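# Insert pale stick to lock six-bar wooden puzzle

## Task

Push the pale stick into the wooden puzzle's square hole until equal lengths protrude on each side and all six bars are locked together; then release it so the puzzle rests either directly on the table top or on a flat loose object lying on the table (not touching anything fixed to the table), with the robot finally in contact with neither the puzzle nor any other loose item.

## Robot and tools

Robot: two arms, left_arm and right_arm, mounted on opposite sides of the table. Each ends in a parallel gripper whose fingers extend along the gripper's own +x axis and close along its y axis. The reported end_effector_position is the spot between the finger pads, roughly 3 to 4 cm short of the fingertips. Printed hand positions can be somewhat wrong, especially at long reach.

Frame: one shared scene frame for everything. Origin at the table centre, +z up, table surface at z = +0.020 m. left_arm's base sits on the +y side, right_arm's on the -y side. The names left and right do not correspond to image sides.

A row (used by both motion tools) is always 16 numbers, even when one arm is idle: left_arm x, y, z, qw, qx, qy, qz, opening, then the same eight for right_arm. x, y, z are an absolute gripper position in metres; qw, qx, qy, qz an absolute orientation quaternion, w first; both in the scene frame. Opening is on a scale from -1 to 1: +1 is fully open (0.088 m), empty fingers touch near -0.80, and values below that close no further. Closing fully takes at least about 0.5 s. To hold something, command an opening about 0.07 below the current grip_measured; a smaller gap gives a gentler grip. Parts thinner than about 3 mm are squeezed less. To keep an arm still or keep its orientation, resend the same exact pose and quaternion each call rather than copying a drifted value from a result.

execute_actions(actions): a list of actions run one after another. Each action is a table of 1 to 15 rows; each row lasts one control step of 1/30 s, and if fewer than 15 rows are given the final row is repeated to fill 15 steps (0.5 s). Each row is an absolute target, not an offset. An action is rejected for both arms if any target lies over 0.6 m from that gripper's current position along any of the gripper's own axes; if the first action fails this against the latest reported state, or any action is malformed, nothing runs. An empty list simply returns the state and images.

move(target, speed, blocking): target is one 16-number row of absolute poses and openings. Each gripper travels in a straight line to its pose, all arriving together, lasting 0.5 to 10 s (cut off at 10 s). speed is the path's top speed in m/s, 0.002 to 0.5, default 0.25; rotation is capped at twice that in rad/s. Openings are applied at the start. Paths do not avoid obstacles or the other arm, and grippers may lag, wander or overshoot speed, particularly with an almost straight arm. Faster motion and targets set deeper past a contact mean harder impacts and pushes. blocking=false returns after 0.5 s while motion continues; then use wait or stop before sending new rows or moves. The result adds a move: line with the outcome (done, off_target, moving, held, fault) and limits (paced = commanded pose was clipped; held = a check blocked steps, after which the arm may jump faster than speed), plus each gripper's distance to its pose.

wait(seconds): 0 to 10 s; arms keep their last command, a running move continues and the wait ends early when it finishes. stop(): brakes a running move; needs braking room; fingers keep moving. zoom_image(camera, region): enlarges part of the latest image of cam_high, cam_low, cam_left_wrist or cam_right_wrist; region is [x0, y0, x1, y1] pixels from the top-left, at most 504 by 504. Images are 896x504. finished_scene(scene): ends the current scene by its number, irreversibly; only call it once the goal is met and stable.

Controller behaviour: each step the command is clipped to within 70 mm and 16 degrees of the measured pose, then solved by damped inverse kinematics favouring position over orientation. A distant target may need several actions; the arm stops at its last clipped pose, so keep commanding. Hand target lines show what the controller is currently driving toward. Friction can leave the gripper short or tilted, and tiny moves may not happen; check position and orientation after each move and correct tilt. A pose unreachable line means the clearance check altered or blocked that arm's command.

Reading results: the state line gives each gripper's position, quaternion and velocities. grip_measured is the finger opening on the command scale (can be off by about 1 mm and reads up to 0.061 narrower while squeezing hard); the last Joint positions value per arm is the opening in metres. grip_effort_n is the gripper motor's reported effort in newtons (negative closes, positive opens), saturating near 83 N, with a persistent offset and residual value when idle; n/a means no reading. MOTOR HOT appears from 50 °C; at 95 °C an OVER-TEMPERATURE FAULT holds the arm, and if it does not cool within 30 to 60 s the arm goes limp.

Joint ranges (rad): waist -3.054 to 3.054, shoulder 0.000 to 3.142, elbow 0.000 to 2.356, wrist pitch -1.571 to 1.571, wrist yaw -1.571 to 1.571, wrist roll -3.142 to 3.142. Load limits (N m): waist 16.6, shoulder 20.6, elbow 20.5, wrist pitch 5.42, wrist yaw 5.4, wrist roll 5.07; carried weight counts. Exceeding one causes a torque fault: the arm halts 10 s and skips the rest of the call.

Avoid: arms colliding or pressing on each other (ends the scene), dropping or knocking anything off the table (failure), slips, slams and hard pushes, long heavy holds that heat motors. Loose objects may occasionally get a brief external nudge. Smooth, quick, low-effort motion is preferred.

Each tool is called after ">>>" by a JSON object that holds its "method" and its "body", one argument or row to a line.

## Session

>>> {"method": "execute_actions", "body": {
  "actions": []
}}

Scene clock: 0.00 s.
left_arm: end_effector_position=(+0.2637, +0.1348, +0.1303) grip_measured=+1.000 grip_effort_n=n/a end_effector_quat_wxyz=(+0.686, +0.074, +0.357, -0.629) end_effector_velocity=(-0.001, +0.003, -0.003) end_effector_angular_velocity=(+0.012, +0.013, +0.011) | right_arm: end_effector_position=(+0.3131, -0.3646, +0.3258) grip_measured=+1.000 grip_effort_n=n/a end_effector_quat_wxyz=(+0.729, +0.255, +0.531, +0.350) end_effector_velocity=(-0.001, -0.000, -0.002) end_effector_angular_velocity=(-0.003, +0.007, +0.007)
Joint positions: left_arm=[ 0.962  1.8    0.993 -0.153  0.779  0.345  0.088] | right_arm=[-0.968  1.011  1.1   -0.903 -0.609  0.635  0.088]
Joint velocities: left_arm=[ 0.002 -0.002 -0.007 -0.007 -0.007 -0.007  0.   ] | right_arm=[-0.002  0.002 -0.002 -0.007 -0.007 -0.007  0.   ]
Heat: left arm: hottest elbow 29 °C (+0.0 °C/min); right arm: hottest shoulder 40 °C (+0.0 °C/min).
Hand target (left_arm): +0.264, +0.135, +0.130; +0.686, +0.074, +0.357, -0.629
Hand target (right_arm): +0.313, -0.365, +0.326; +0.729, +0.255, +0.531, +0.350

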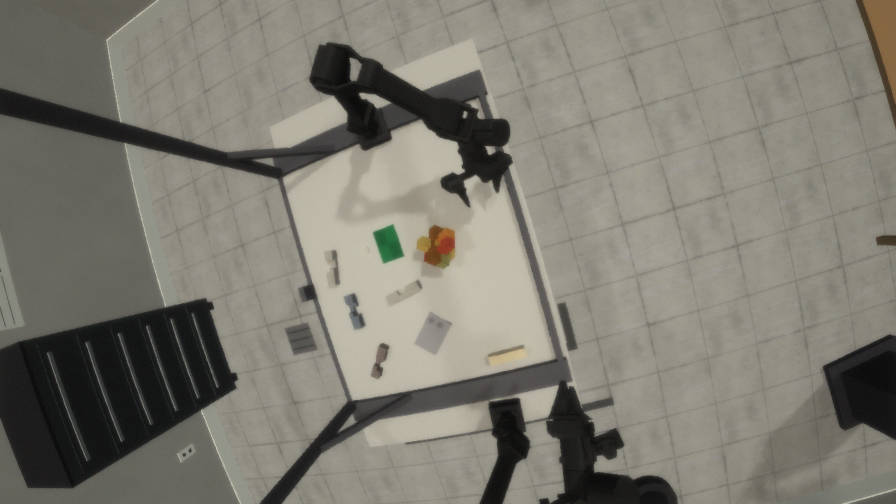

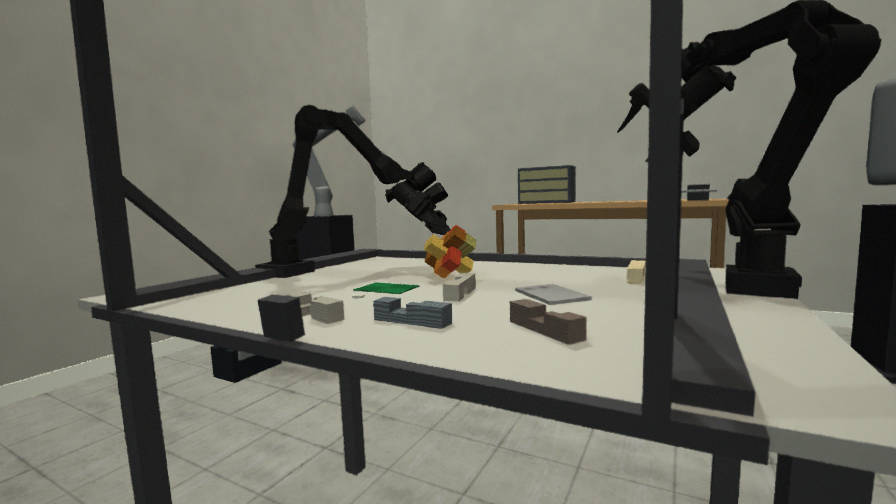

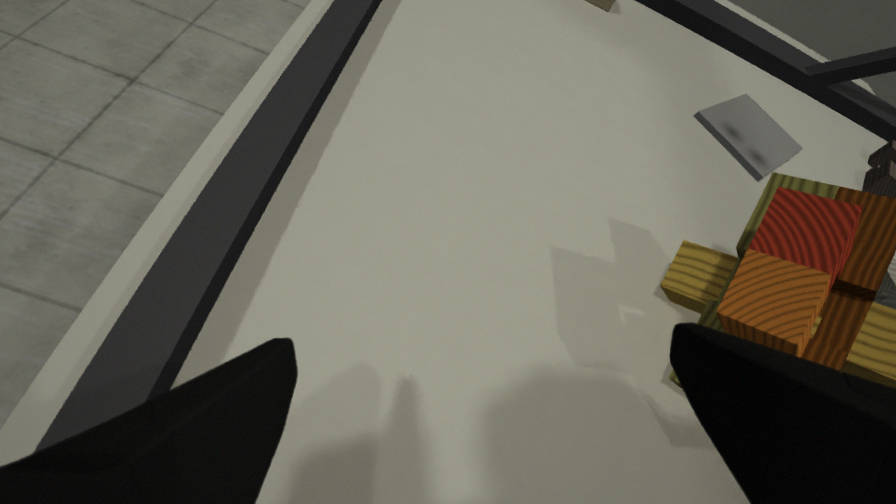

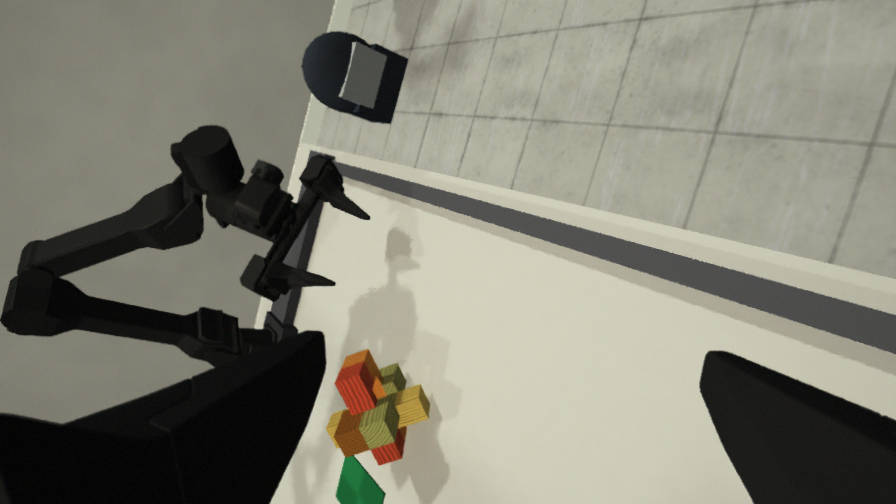

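>>> {"method": "zoom_image", "body": {
  "camera": "cam_high",
  "region": [395, 205, 485, 290]
}}

>>> {"method": "zoom_image", "body": {
  "camera": "cam_low",
  "region": [400, 205, 510, 305]
}}

>>> {"method": "zoom_image", "body": {
  "camera": "cam_right_wrist",
  "region": [300, 330, 460, 490]
}}

>>> {"method": "zoom_image", "body": {
  "camera": "cam_left_wrist",
  "region": [640, 150, 896, 420]
}}

Region (395, 205, 485, 290) of cam_high's 896x504 image, scaled by 5.600, with more detail than that image has.

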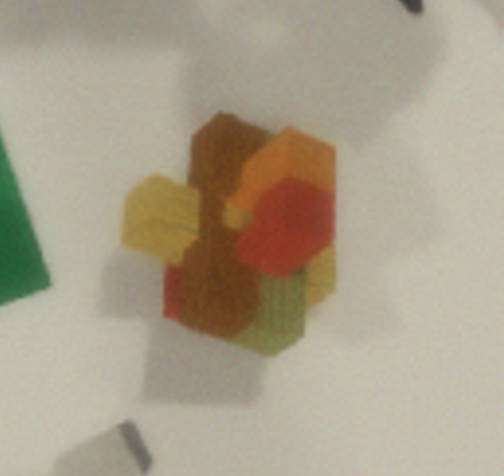

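Region (400, 205, 510, 305) of cam_low's 896x504 image, scaled by 4.582, with more detail than that image has; it fills the top 458 rows of this view, and the rest is white.

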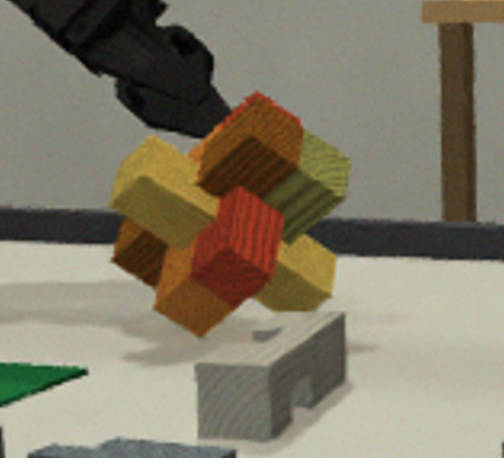

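Region (300, 330, 460, 490) of cam_right_wrist's 896x504 image, scaled by 3.150, with more detail than that image has.

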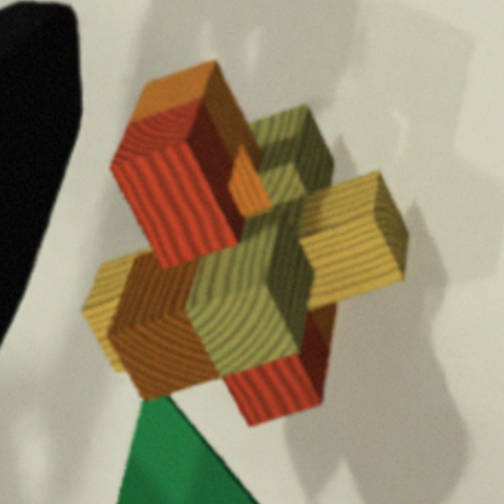

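Region (640, 150, 896, 420) of cam_left_wrist's 896x504 image, scaled by 1.867, with more detail than that image has; it fills the left 478 columns of this view, and the rest is white.

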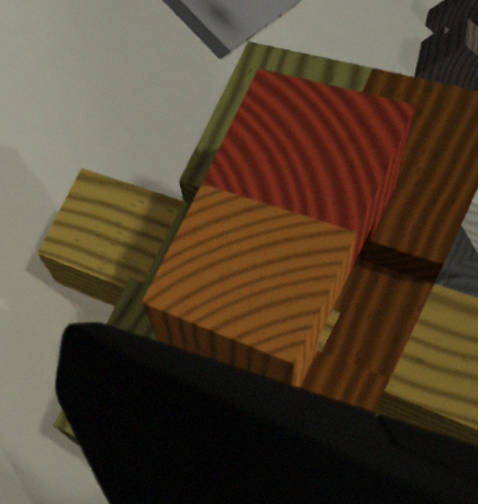

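>>> {"method": "zoom_image", "body": {
  "camera": "cam_high",
  "region": [460, 315, 590, 430]
}}

>>> {"method": "zoom_image", "body": {
  "camera": "cam_low",
  "region": [580, 230, 820, 330]
}}

Region (460, 315, 590, 430) of cam_high's 896x504 image, scaled by 3.877, with more detail than that image has; it fills the top 446 rows of this view, and the rest is white.

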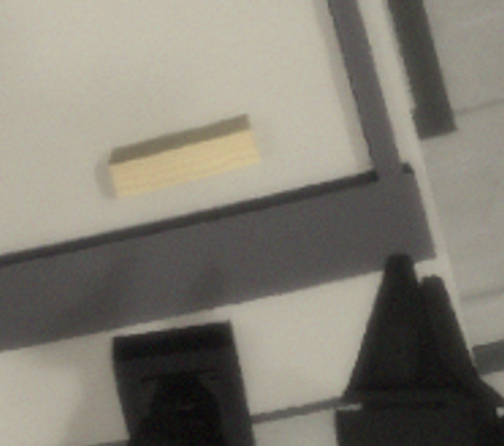

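Region (580, 230, 820, 330) of cam_low's 896x504 image, scaled by 2.100, with more detail than that image has; it fills the top 210 rows of this view, and the rest is white.

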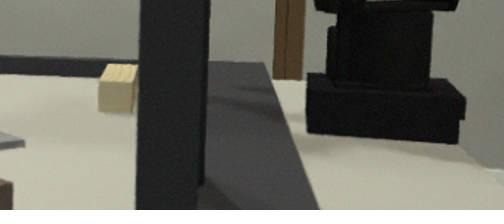

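>>> {"method": "execute_actions", "body": {
  "actions": []
}}

Scene clock: 113.90 s.
left_arm: end_effector_position=(+0.2637, +0.1348, +0.1303) grip_measured=+1.000 grip_effort_n=0.2 end_effector_quat_wxyz=(+0.686, +0.074, +0.357, -0.629) end_effector_velocity=(-0.001, +0.003, -0.004) end_effector_angular_velocity=(+0.027, +0.014, +0.014) | right_arm: end_effector_position=(+0.3131, -0.3646, +0.3258) grip_measured=+1.000 grip_effort_n=1.2 end_effector_quat_wxyz=(+0.729, +0.255, +0.531, +0.350) end_effector_velocity=(-0.003, -0.002, -0.001) end_effector_angular_velocity=(-0.006, +0.012, +0.007)
Joint positions: left_arm=[ 0.962  1.8    0.993 -0.153  0.779  0.345  0.088] | right_arm=[-0.968  1.011  1.1   -0.903 -0.609  0.635  0.088]
Joint velocities: left_arm=[-0.002 -0.002 -0.002 -0.022 -0.022 -0.007  0.   ] | right_arm=[-0.002 -0.002  0.002 -0.022 -0.007 -0.007  0.   ]
Heat: left arm: hottest elbow 34 °C (+1.0 °C/min); right arm: hottest elbow 38 °C (+0.0 °C/min).
Hand target (left_arm): +0.264, +0.135, +0.130; +0.686, +0.074, +0.357, -0.629
Hand target (right_arm): +0.313, -0.365, +0.326; +0.729, +0.255, +0.531, +0.350

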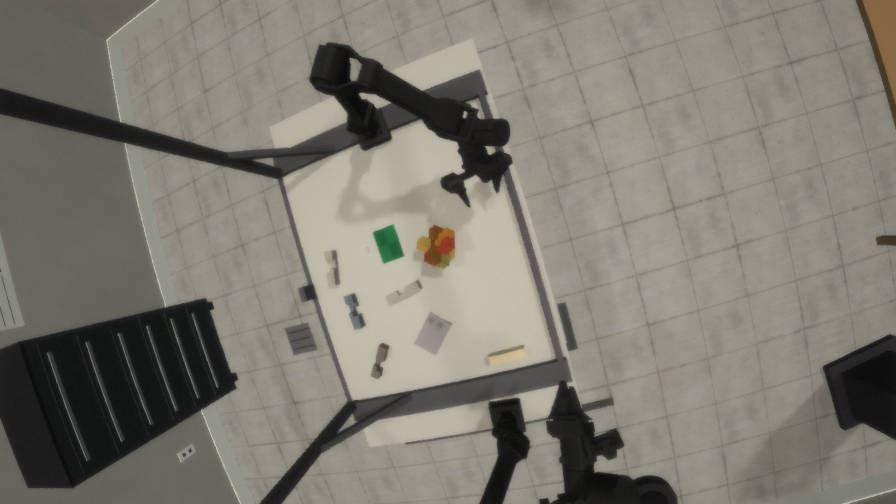

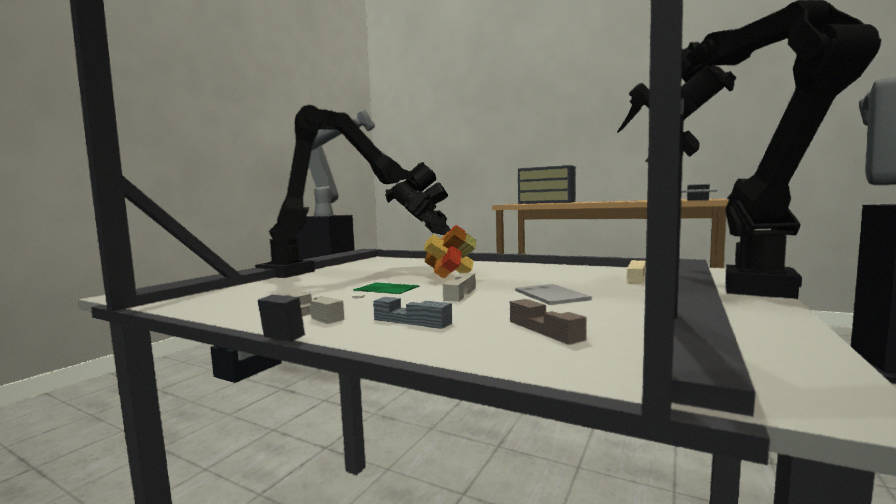

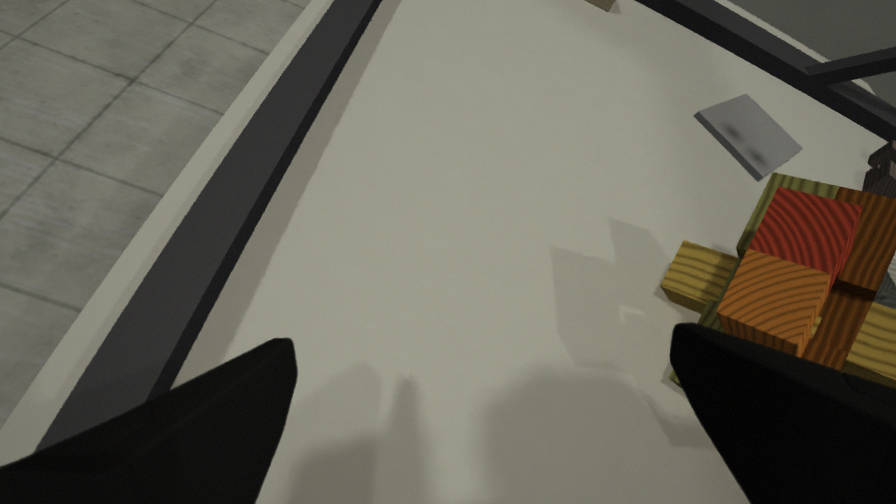

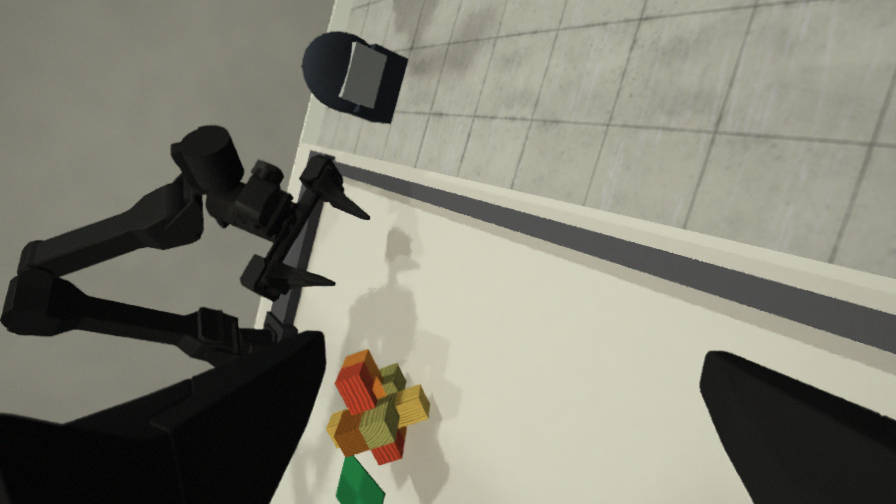

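>>> {"method": "zoom_image", "body": {
  "camera": "cam_high",
  "region": [390, 200, 490, 290]
}}

>>> {"method": "zoom_image", "body": {
  "camera": "cam_low",
  "region": [390, 200, 520, 300]
}}

>>> {"method": "zoom_image", "body": {
  "camera": "cam_right_wrist",
  "region": [300, 330, 460, 480]
}}

Region (390, 200, 490, 290) of cam_high's 896x504 image, scaled by 5.040, with more detail than that image has; it fills the top 454 rows of this view, and the rest is white.

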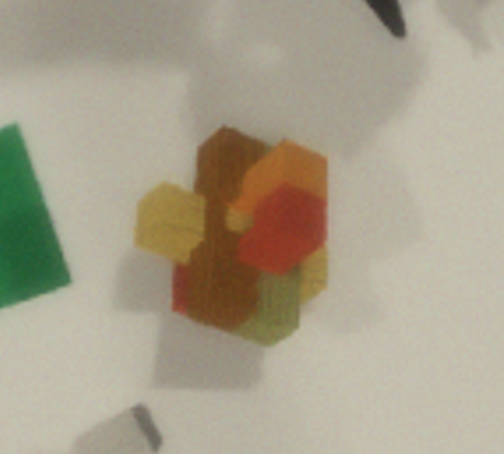

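Region (390, 200, 520, 300) of cam_low's 896x504 image, scaled by 3.877, with more detail than that image has; it fills the top 388 rows of this view, and the rest is white.

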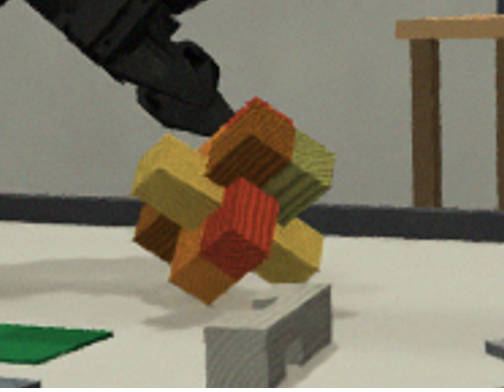

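Region (300, 330, 460, 480) of cam_right_wrist's 896x504 image, scaled by 3.150, with more detail than that image has; it fills the top 472 rows of this view, and the rest is white.

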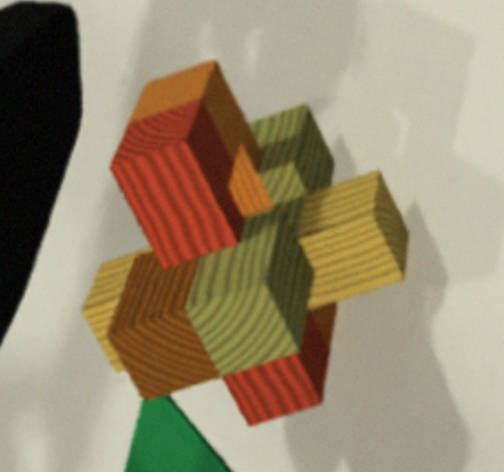

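>>> {"method": "move", "body": {
  "target": [0.0525, 0.0978, 0.2068, 0.6478, -0.1426, 0.6926, -0.2835, 1.0, 0.115, -0.375, 0.12, 0.8434, 0.0, 0.5373, 0.0, 0.35],
  "speed": 0.2
}}

Scene clock: 237.00 s.
left_arm: end_effector_position=(+0.0544, +0.0990, +0.2009) grip_measured=+1.000 grip_effort_n=-0.2 end_effector_quat_wxyz=(+0.650, -0.134, +0.694, -0.278) end_effector_velocity=(-0.001, +0.004, -0.003) end_effector_angular_velocity=(+0.024, +0.004, +0.007) | right_arm: end_effector_position=(+0.1181, -0.3783, +0.1202) grip_measured=+0.352 grip_effort_n=-15.1 end_effector_quat_wxyz=(+0.848, +0.000, +0.530, -0.003) end_effector_velocity=(-0.001, -0.001, -0.003) end_effector_angular_velocity=(-0.009, +0.005, +0.007)
Joint positions: left_arm=[ 0.269  1.437  1.079 -0.678  0.276 -1.139  0.088] | right_arm=[ 0.513  1.465  0.816 -1.135  0.404  2.066  0.056]
Joint velocities: left_arm=[-0.002 -0.002 -0.002 -0.022 -0.007 -0.007  0.   ] | right_arm=[ 0.002  0.002 -0.007  0.007 -0.007 -0.007 -0.   ]
Heat: left arm: hottest elbow 35 °C (+0.0 °C/min); right arm: hottest elbow 38 °C (+0.0 °C/min).
Hand target (left_arm): +0.054, +0.097, +0.207; +0.651, -0.139, +0.690, -0.283
Hand target (right_arm): +0.116, -0.377, +0.120; +0.847, -0.001, +0.532, -0.004
Off the commanded pose (left_arm): 0.006 m, 1 deg.
Off the commanded pose (right_arm): 0.005 m, 1 deg.
move: done

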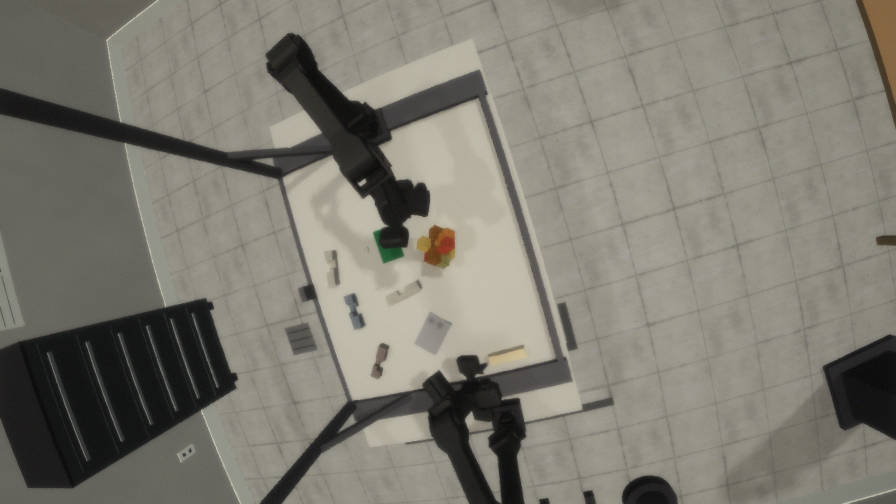

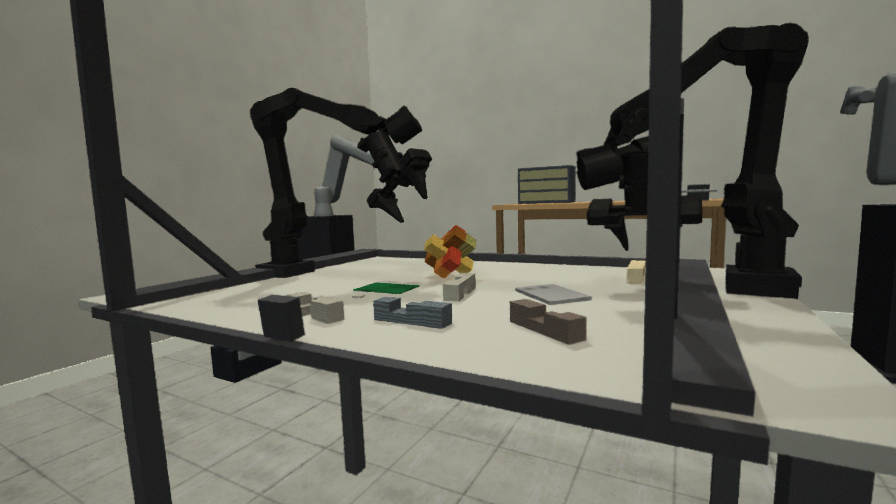

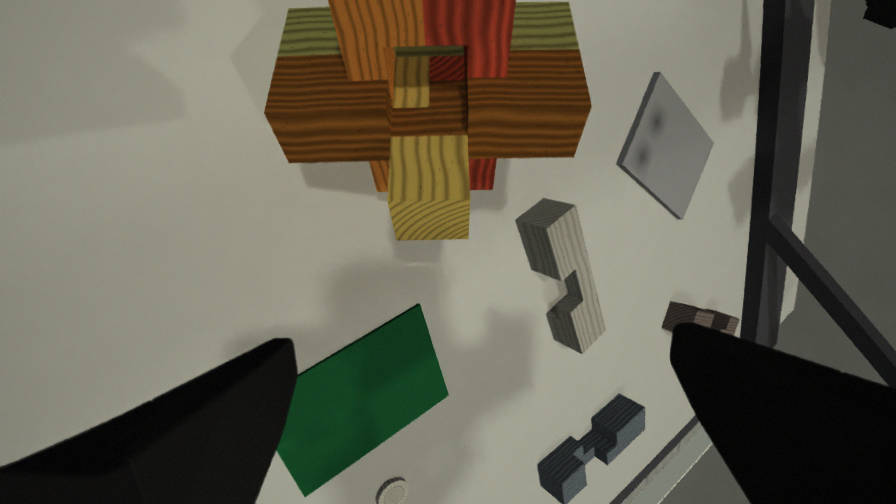

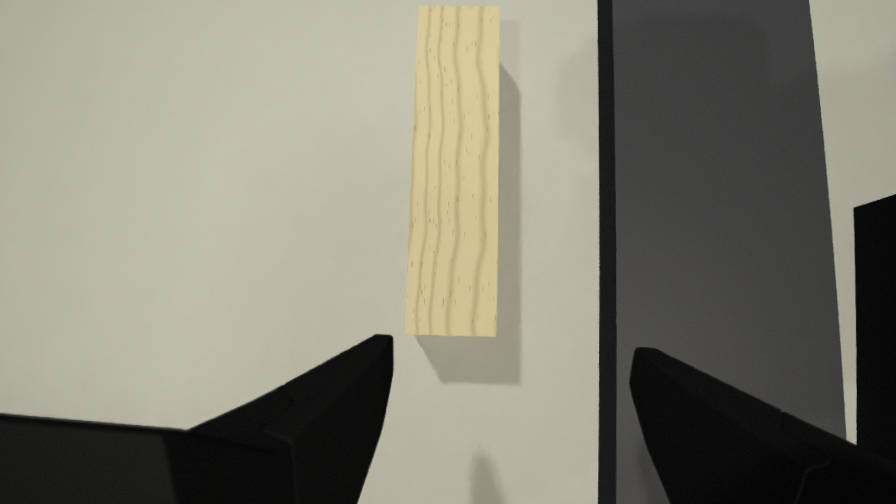

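>>> {"method": "zoom_image", "body": {
  "camera": "cam_left_wrist",
  "region": [360, 30, 500, 250]
}}

Region (360, 30, 500, 250) of cam_left_wrist's 896x504 image, scaled by 2.291, with more detail than that image has; it fills the left 321 columns of this view, and the rest is white.

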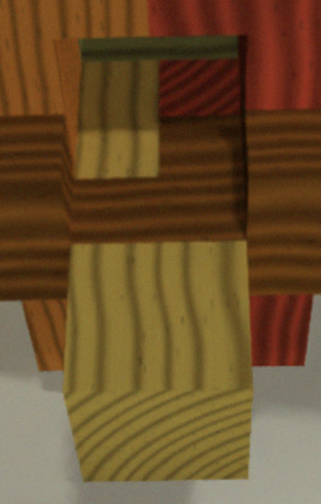

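>>> {"method": "zoom_image", "body": {
  "camera": "cam_high",
  "region": [360, 150, 480, 280]
}}

Region (360, 150, 480, 280) of cam_high's 896x504 image, scaled by 3.877, with more detail than that image has; it fills the left 465 columns of this view, and the rest is white.

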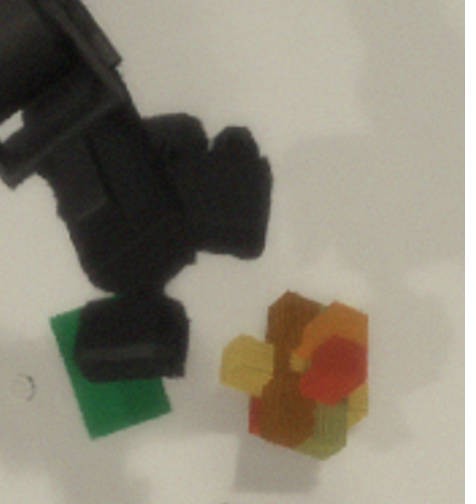

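>>> {"method": "move", "body": {
  "target": [0.0806, 0.0786, 0.15, 0.6478, -0.1426, 0.6926, -0.2835, 1.0, 0.138, -0.365, 0.09, 0.8434, 0.0, 0.5373, 0.0, 0.35],
  "speed": 0.1
}}

Scene clock: 283.73 s.
left_arm: end_effector_position=(+0.0804, +0.0775, +0.1577) grip_measured=+1.000 grip_effort_n=-0.2 end_effector_quat_wxyz=(+0.649, -0.149, +0.688, -0.289) end_effector_velocity=(+0.001, +0.005, -0.002) end_effector_angular_velocity=(+0.023, -0.007, +0.015) | right_arm: end_effector_position=(+0.1353, -0.3620, +0.0934) grip_measured=+0.352 grip_effort_n=-15.1 end_effector_quat_wxyz=(+0.840, +0.006, +0.542, +0.004) end_effector_velocity=(+0.000, +0.000, -0.002) end_effector_angular_velocity=(-0.009, +0.007, +0.012)
Joint positions: left_arm=[ 0.334  1.565  1.005 -0.453  0.315 -1.093  0.088] | right_arm=[ 0.396  1.51   0.75  -0.944  0.405  1.932  0.056]
Joint velocities: left_arm=[-0.002 -0.007 -0.002 -0.022 -0.022 -0.007  0.   ] | right_arm=[-0.007  0.002 -0.002  0.007 -0.007 -0.022 -0.   ]
Heat: left arm: hottest elbow 39 °C (+4.0 °C/min); right arm: hottest elbow 37 °C (-1.0 °C/min).
Hand target (left_arm): +0.080, +0.080, +0.150; +0.647, -0.143, +0.693, -0.284
Hand target (right_arm): +0.138, -0.365, +0.090; +0.843, -0.000, +0.538, -0.000
Off the commanded pose (left_arm): 0.008 m, 1 deg.
Off the commanded pose (right_arm): 0.005 m, 1 deg.
move: done

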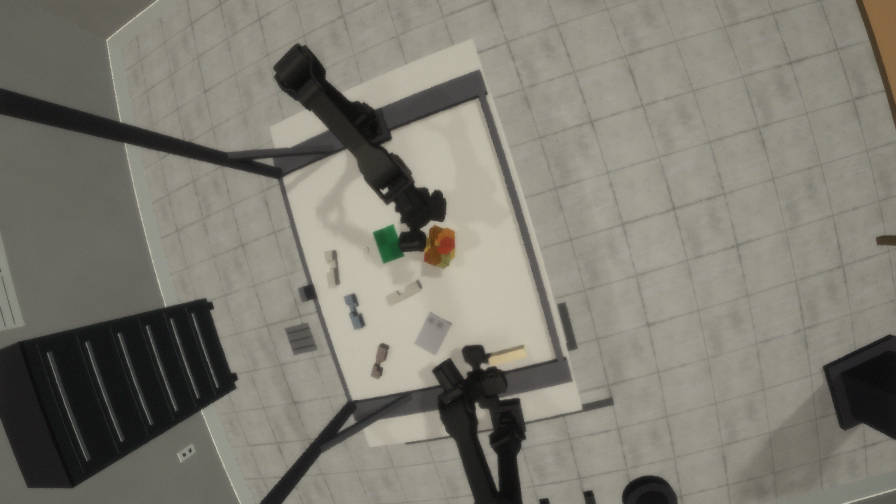

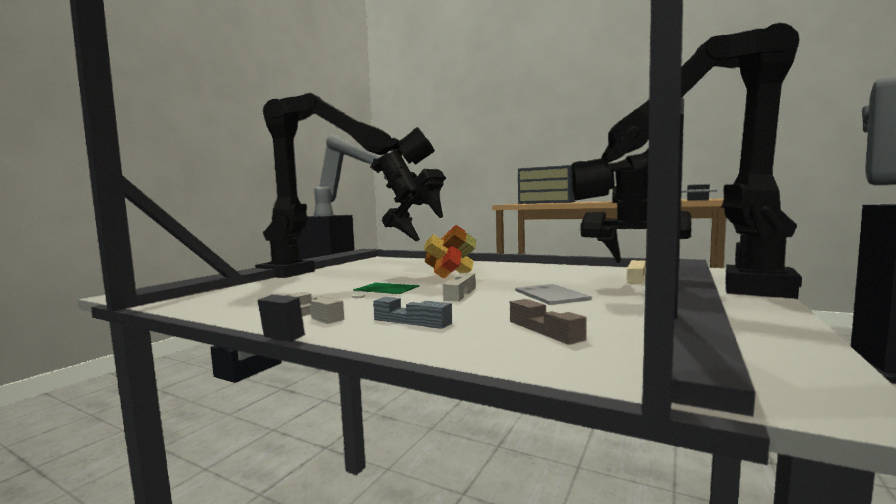

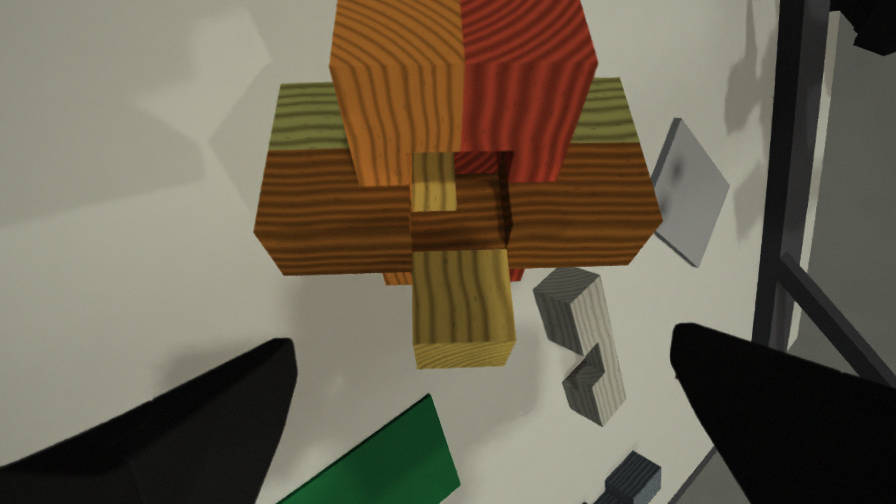

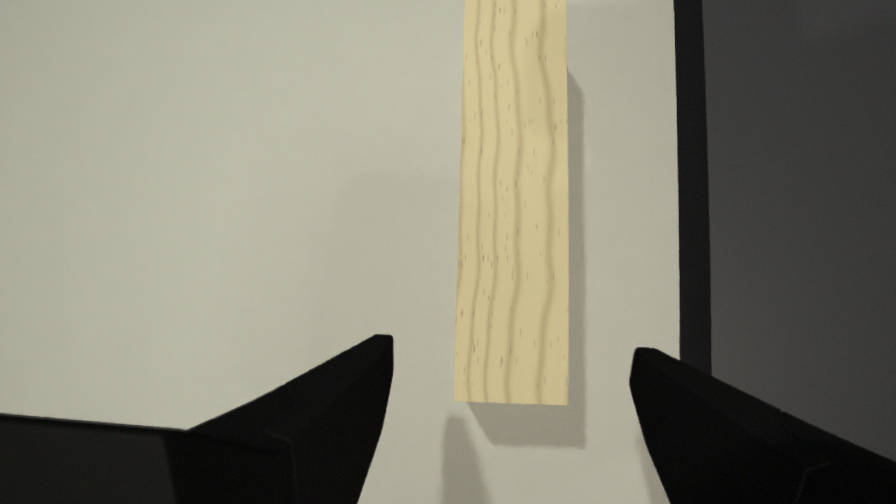

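>>> {"method": "move", "body": {
  "target": [0.0687, 0.062, 0.115, 0.6478, -0.1426, 0.6926, -0.2835, 1.0, 0.152, -0.369, 0.055, 0.8434, 0.0, 0.5373, 0.0, 0.35],
  "speed": 0.06
}}

Scene clock: 297.43 s.
left_arm: end_effector_position=(+0.0701, +0.0601, +0.1236) grip_measured=+1.000 grip_effort_n=-0.2 end_effector_quat_wxyz=(+0.648, -0.148, +0.687, -0.293) end_effector_velocity=(-0.001, +0.004, -0.005) end_effector_angular_velocity=(+0.028, +0.007, +0.007) | right_arm: end_effector_position=(+0.1494, -0.3652, +0.0581) grip_measured=+0.352 grip_effort_n=-15.1 end_effector_quat_wxyz=(+0.841, +0.006, +0.542, +0.004) end_effector_velocity=(+0.003, -0.003, -0.000) end_effector_angular_velocity=(-0.013, -0.010, +0.005)
Joint positions: left_arm=[ 0.285  1.663  0.958 -0.292  0.292 -1.132  0.088] | right_arm=[ 0.337  1.569  0.637 -0.746  0.413  1.868  0.056]
Joint velocities: left_arm=[-0.002  0.002 -0.002 -0.022 -0.007 -0.007  0.   ] | right_arm=[-0.002 -0.002 -0.007 -0.007  0.007 -0.007 -0.   ]
Heat: left arm: hottest elbow 38 °C (+3.0 °C/min); right arm: hottest elbow 36 °C (-2.0 °C/min).
Hand target (left_arm): +0.069, +0.063, +0.115; +0.648, -0.142, +0.692, -0.283
Hand target (right_arm): +0.152, -0.369, +0.055; +0.843, -0.000, +0.538, +0.000
Off the commanded pose (left_arm): 0.009 m, 1 deg.
Off the commanded pose (right_arm): 0.006 m, 1 deg.
move: off_target (left_arm)

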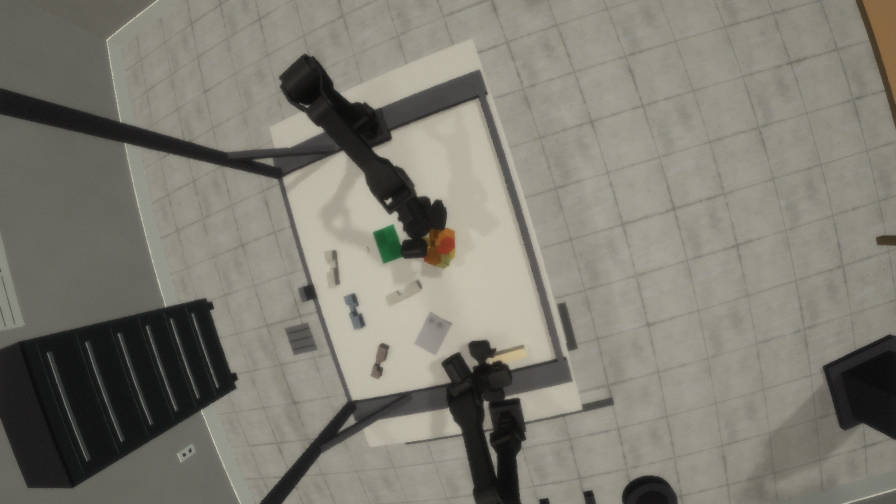

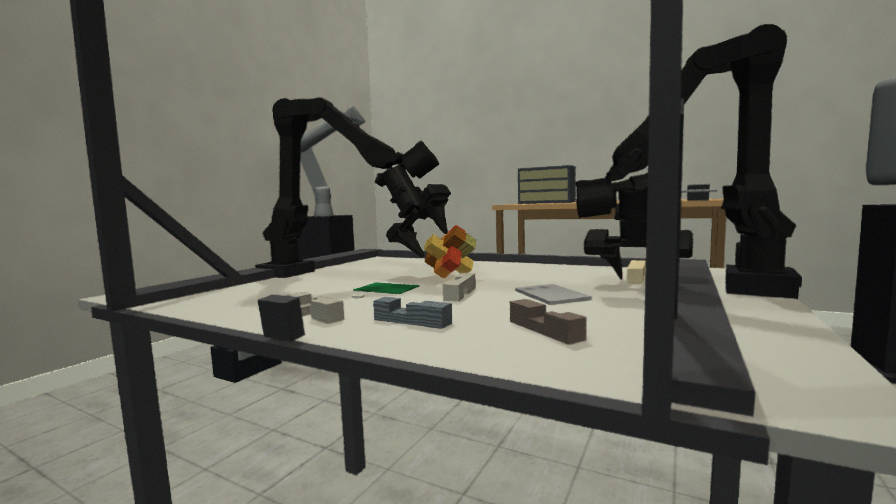

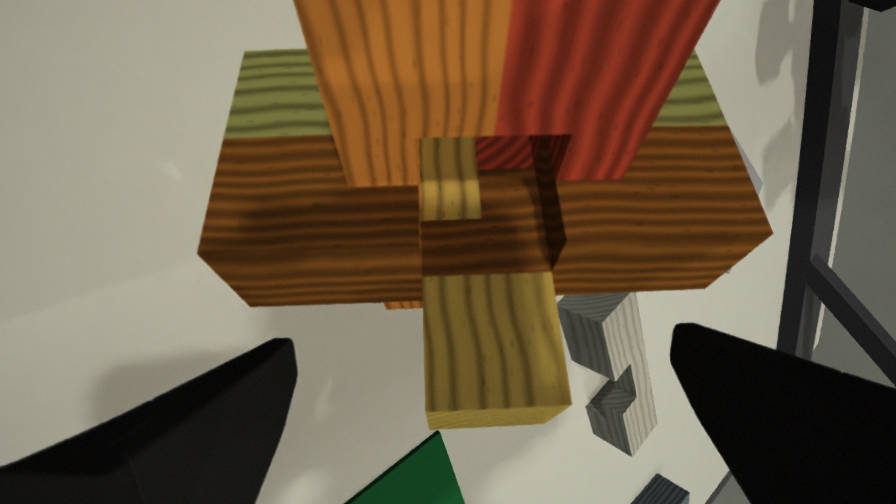

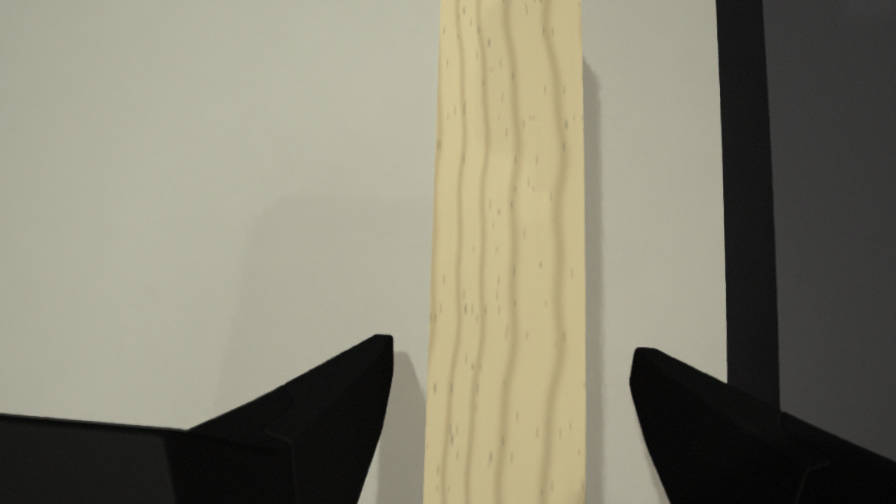

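>>> {"method": "move", "body": {
  "target": [0.0624, 0.0525, 0.1, 0.6478, -0.1426, 0.6926, -0.2835, 1.0, 0.152, -0.369, 0.055, 0.8434, 0.0, 0.5373, 0.0, -0.27],
  "speed": 0.04
}}

Scene clock: 308.67 s.
left_arm: end_effector_position=(+0.0639, +0.0498, +0.1091) grip_measured=+1.000 grip_effort_n=-0.2 end_effector_quat_wxyz=(+0.648, -0.148, +0.687, -0.293) end_effector_velocity=(+0.002, -0.000, +0.000) end_effector_angular_velocity=(-0.001, -0.015, +0.016) | right_arm: end_effector_position=(+0.1496, -0.3652, +0.0580) grip_measured=-0.229 grip_effort_n=-83.5 end_effector_quat_wxyz=(+0.841, +0.006, +0.541, +0.004) end_effector_velocity=(-0.001, +0.000, -0.001) end_effector_angular_velocity=(+0.002, +0.009, +0.003)
Joint positions: left_arm=[ 0.257  1.719  0.954 -0.224  0.277 -1.157  0.088] | right_arm=[ 0.337  1.569  0.637 -0.745  0.414  1.868  0.028]
Joint velocities: left_arm=[-0.002 -0.002 -0.002  0.007 -0.022 -0.007  0.   ] | right_arm=[-0.002 -0.002 -0.002  0.007 -0.007 -0.007 -0.   ]
Heat: left arm: hottest elbow 37 °C (+0.0 °C/min); right arm: hottest shoulder 35 °C (-3.0 °C/min).
Hand target (left_arm): +0.062, +0.053, +0.100; +0.648, -0.143, +0.692, -0.284
Hand target (right_arm): +0.152, -0.369, +0.055; +0.843, +0.000, +0.537, -0.000
Off the commanded pose (left_arm): 0.010 m, 1 deg.
Off the commanded pose (right_arm): 0.005 m, 1 deg.
move: off_target (left_arm)

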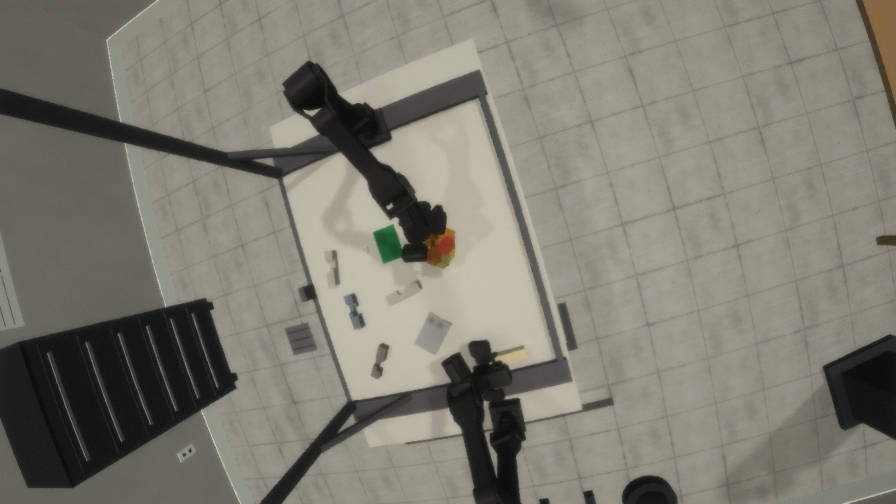

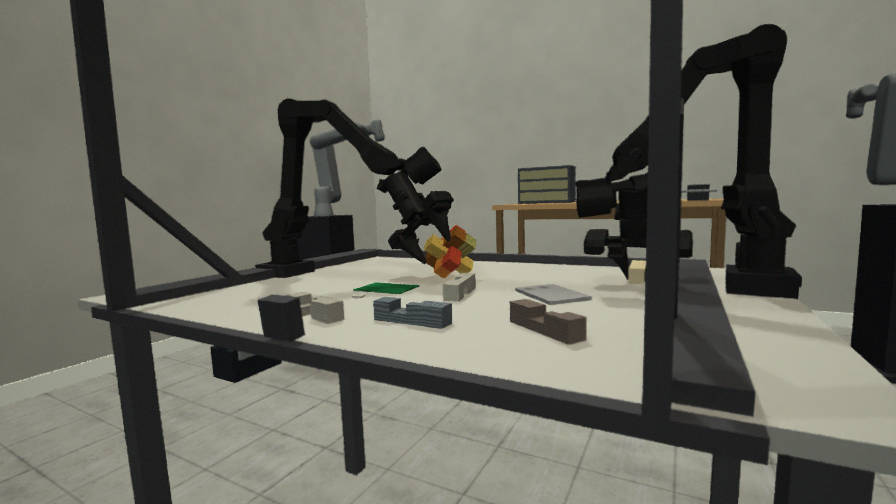

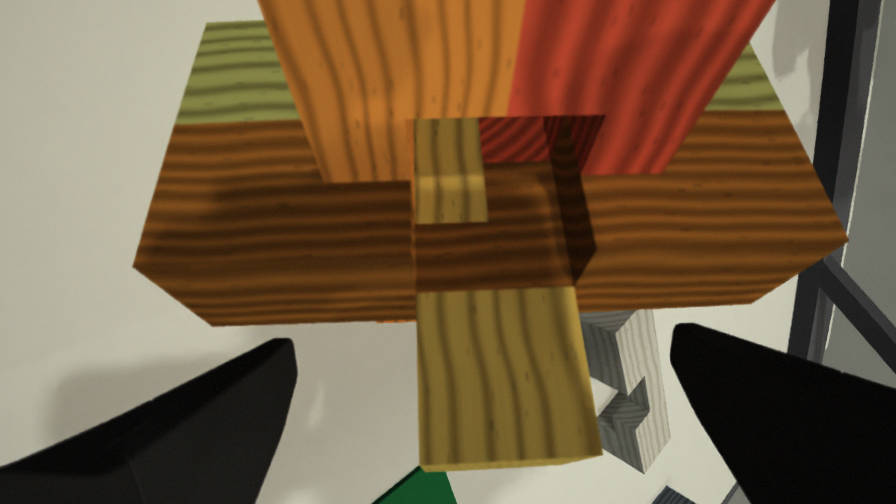

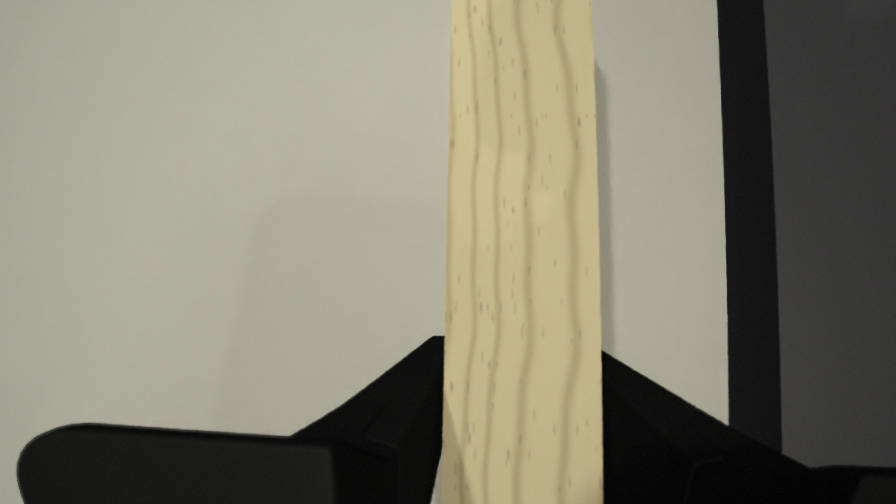

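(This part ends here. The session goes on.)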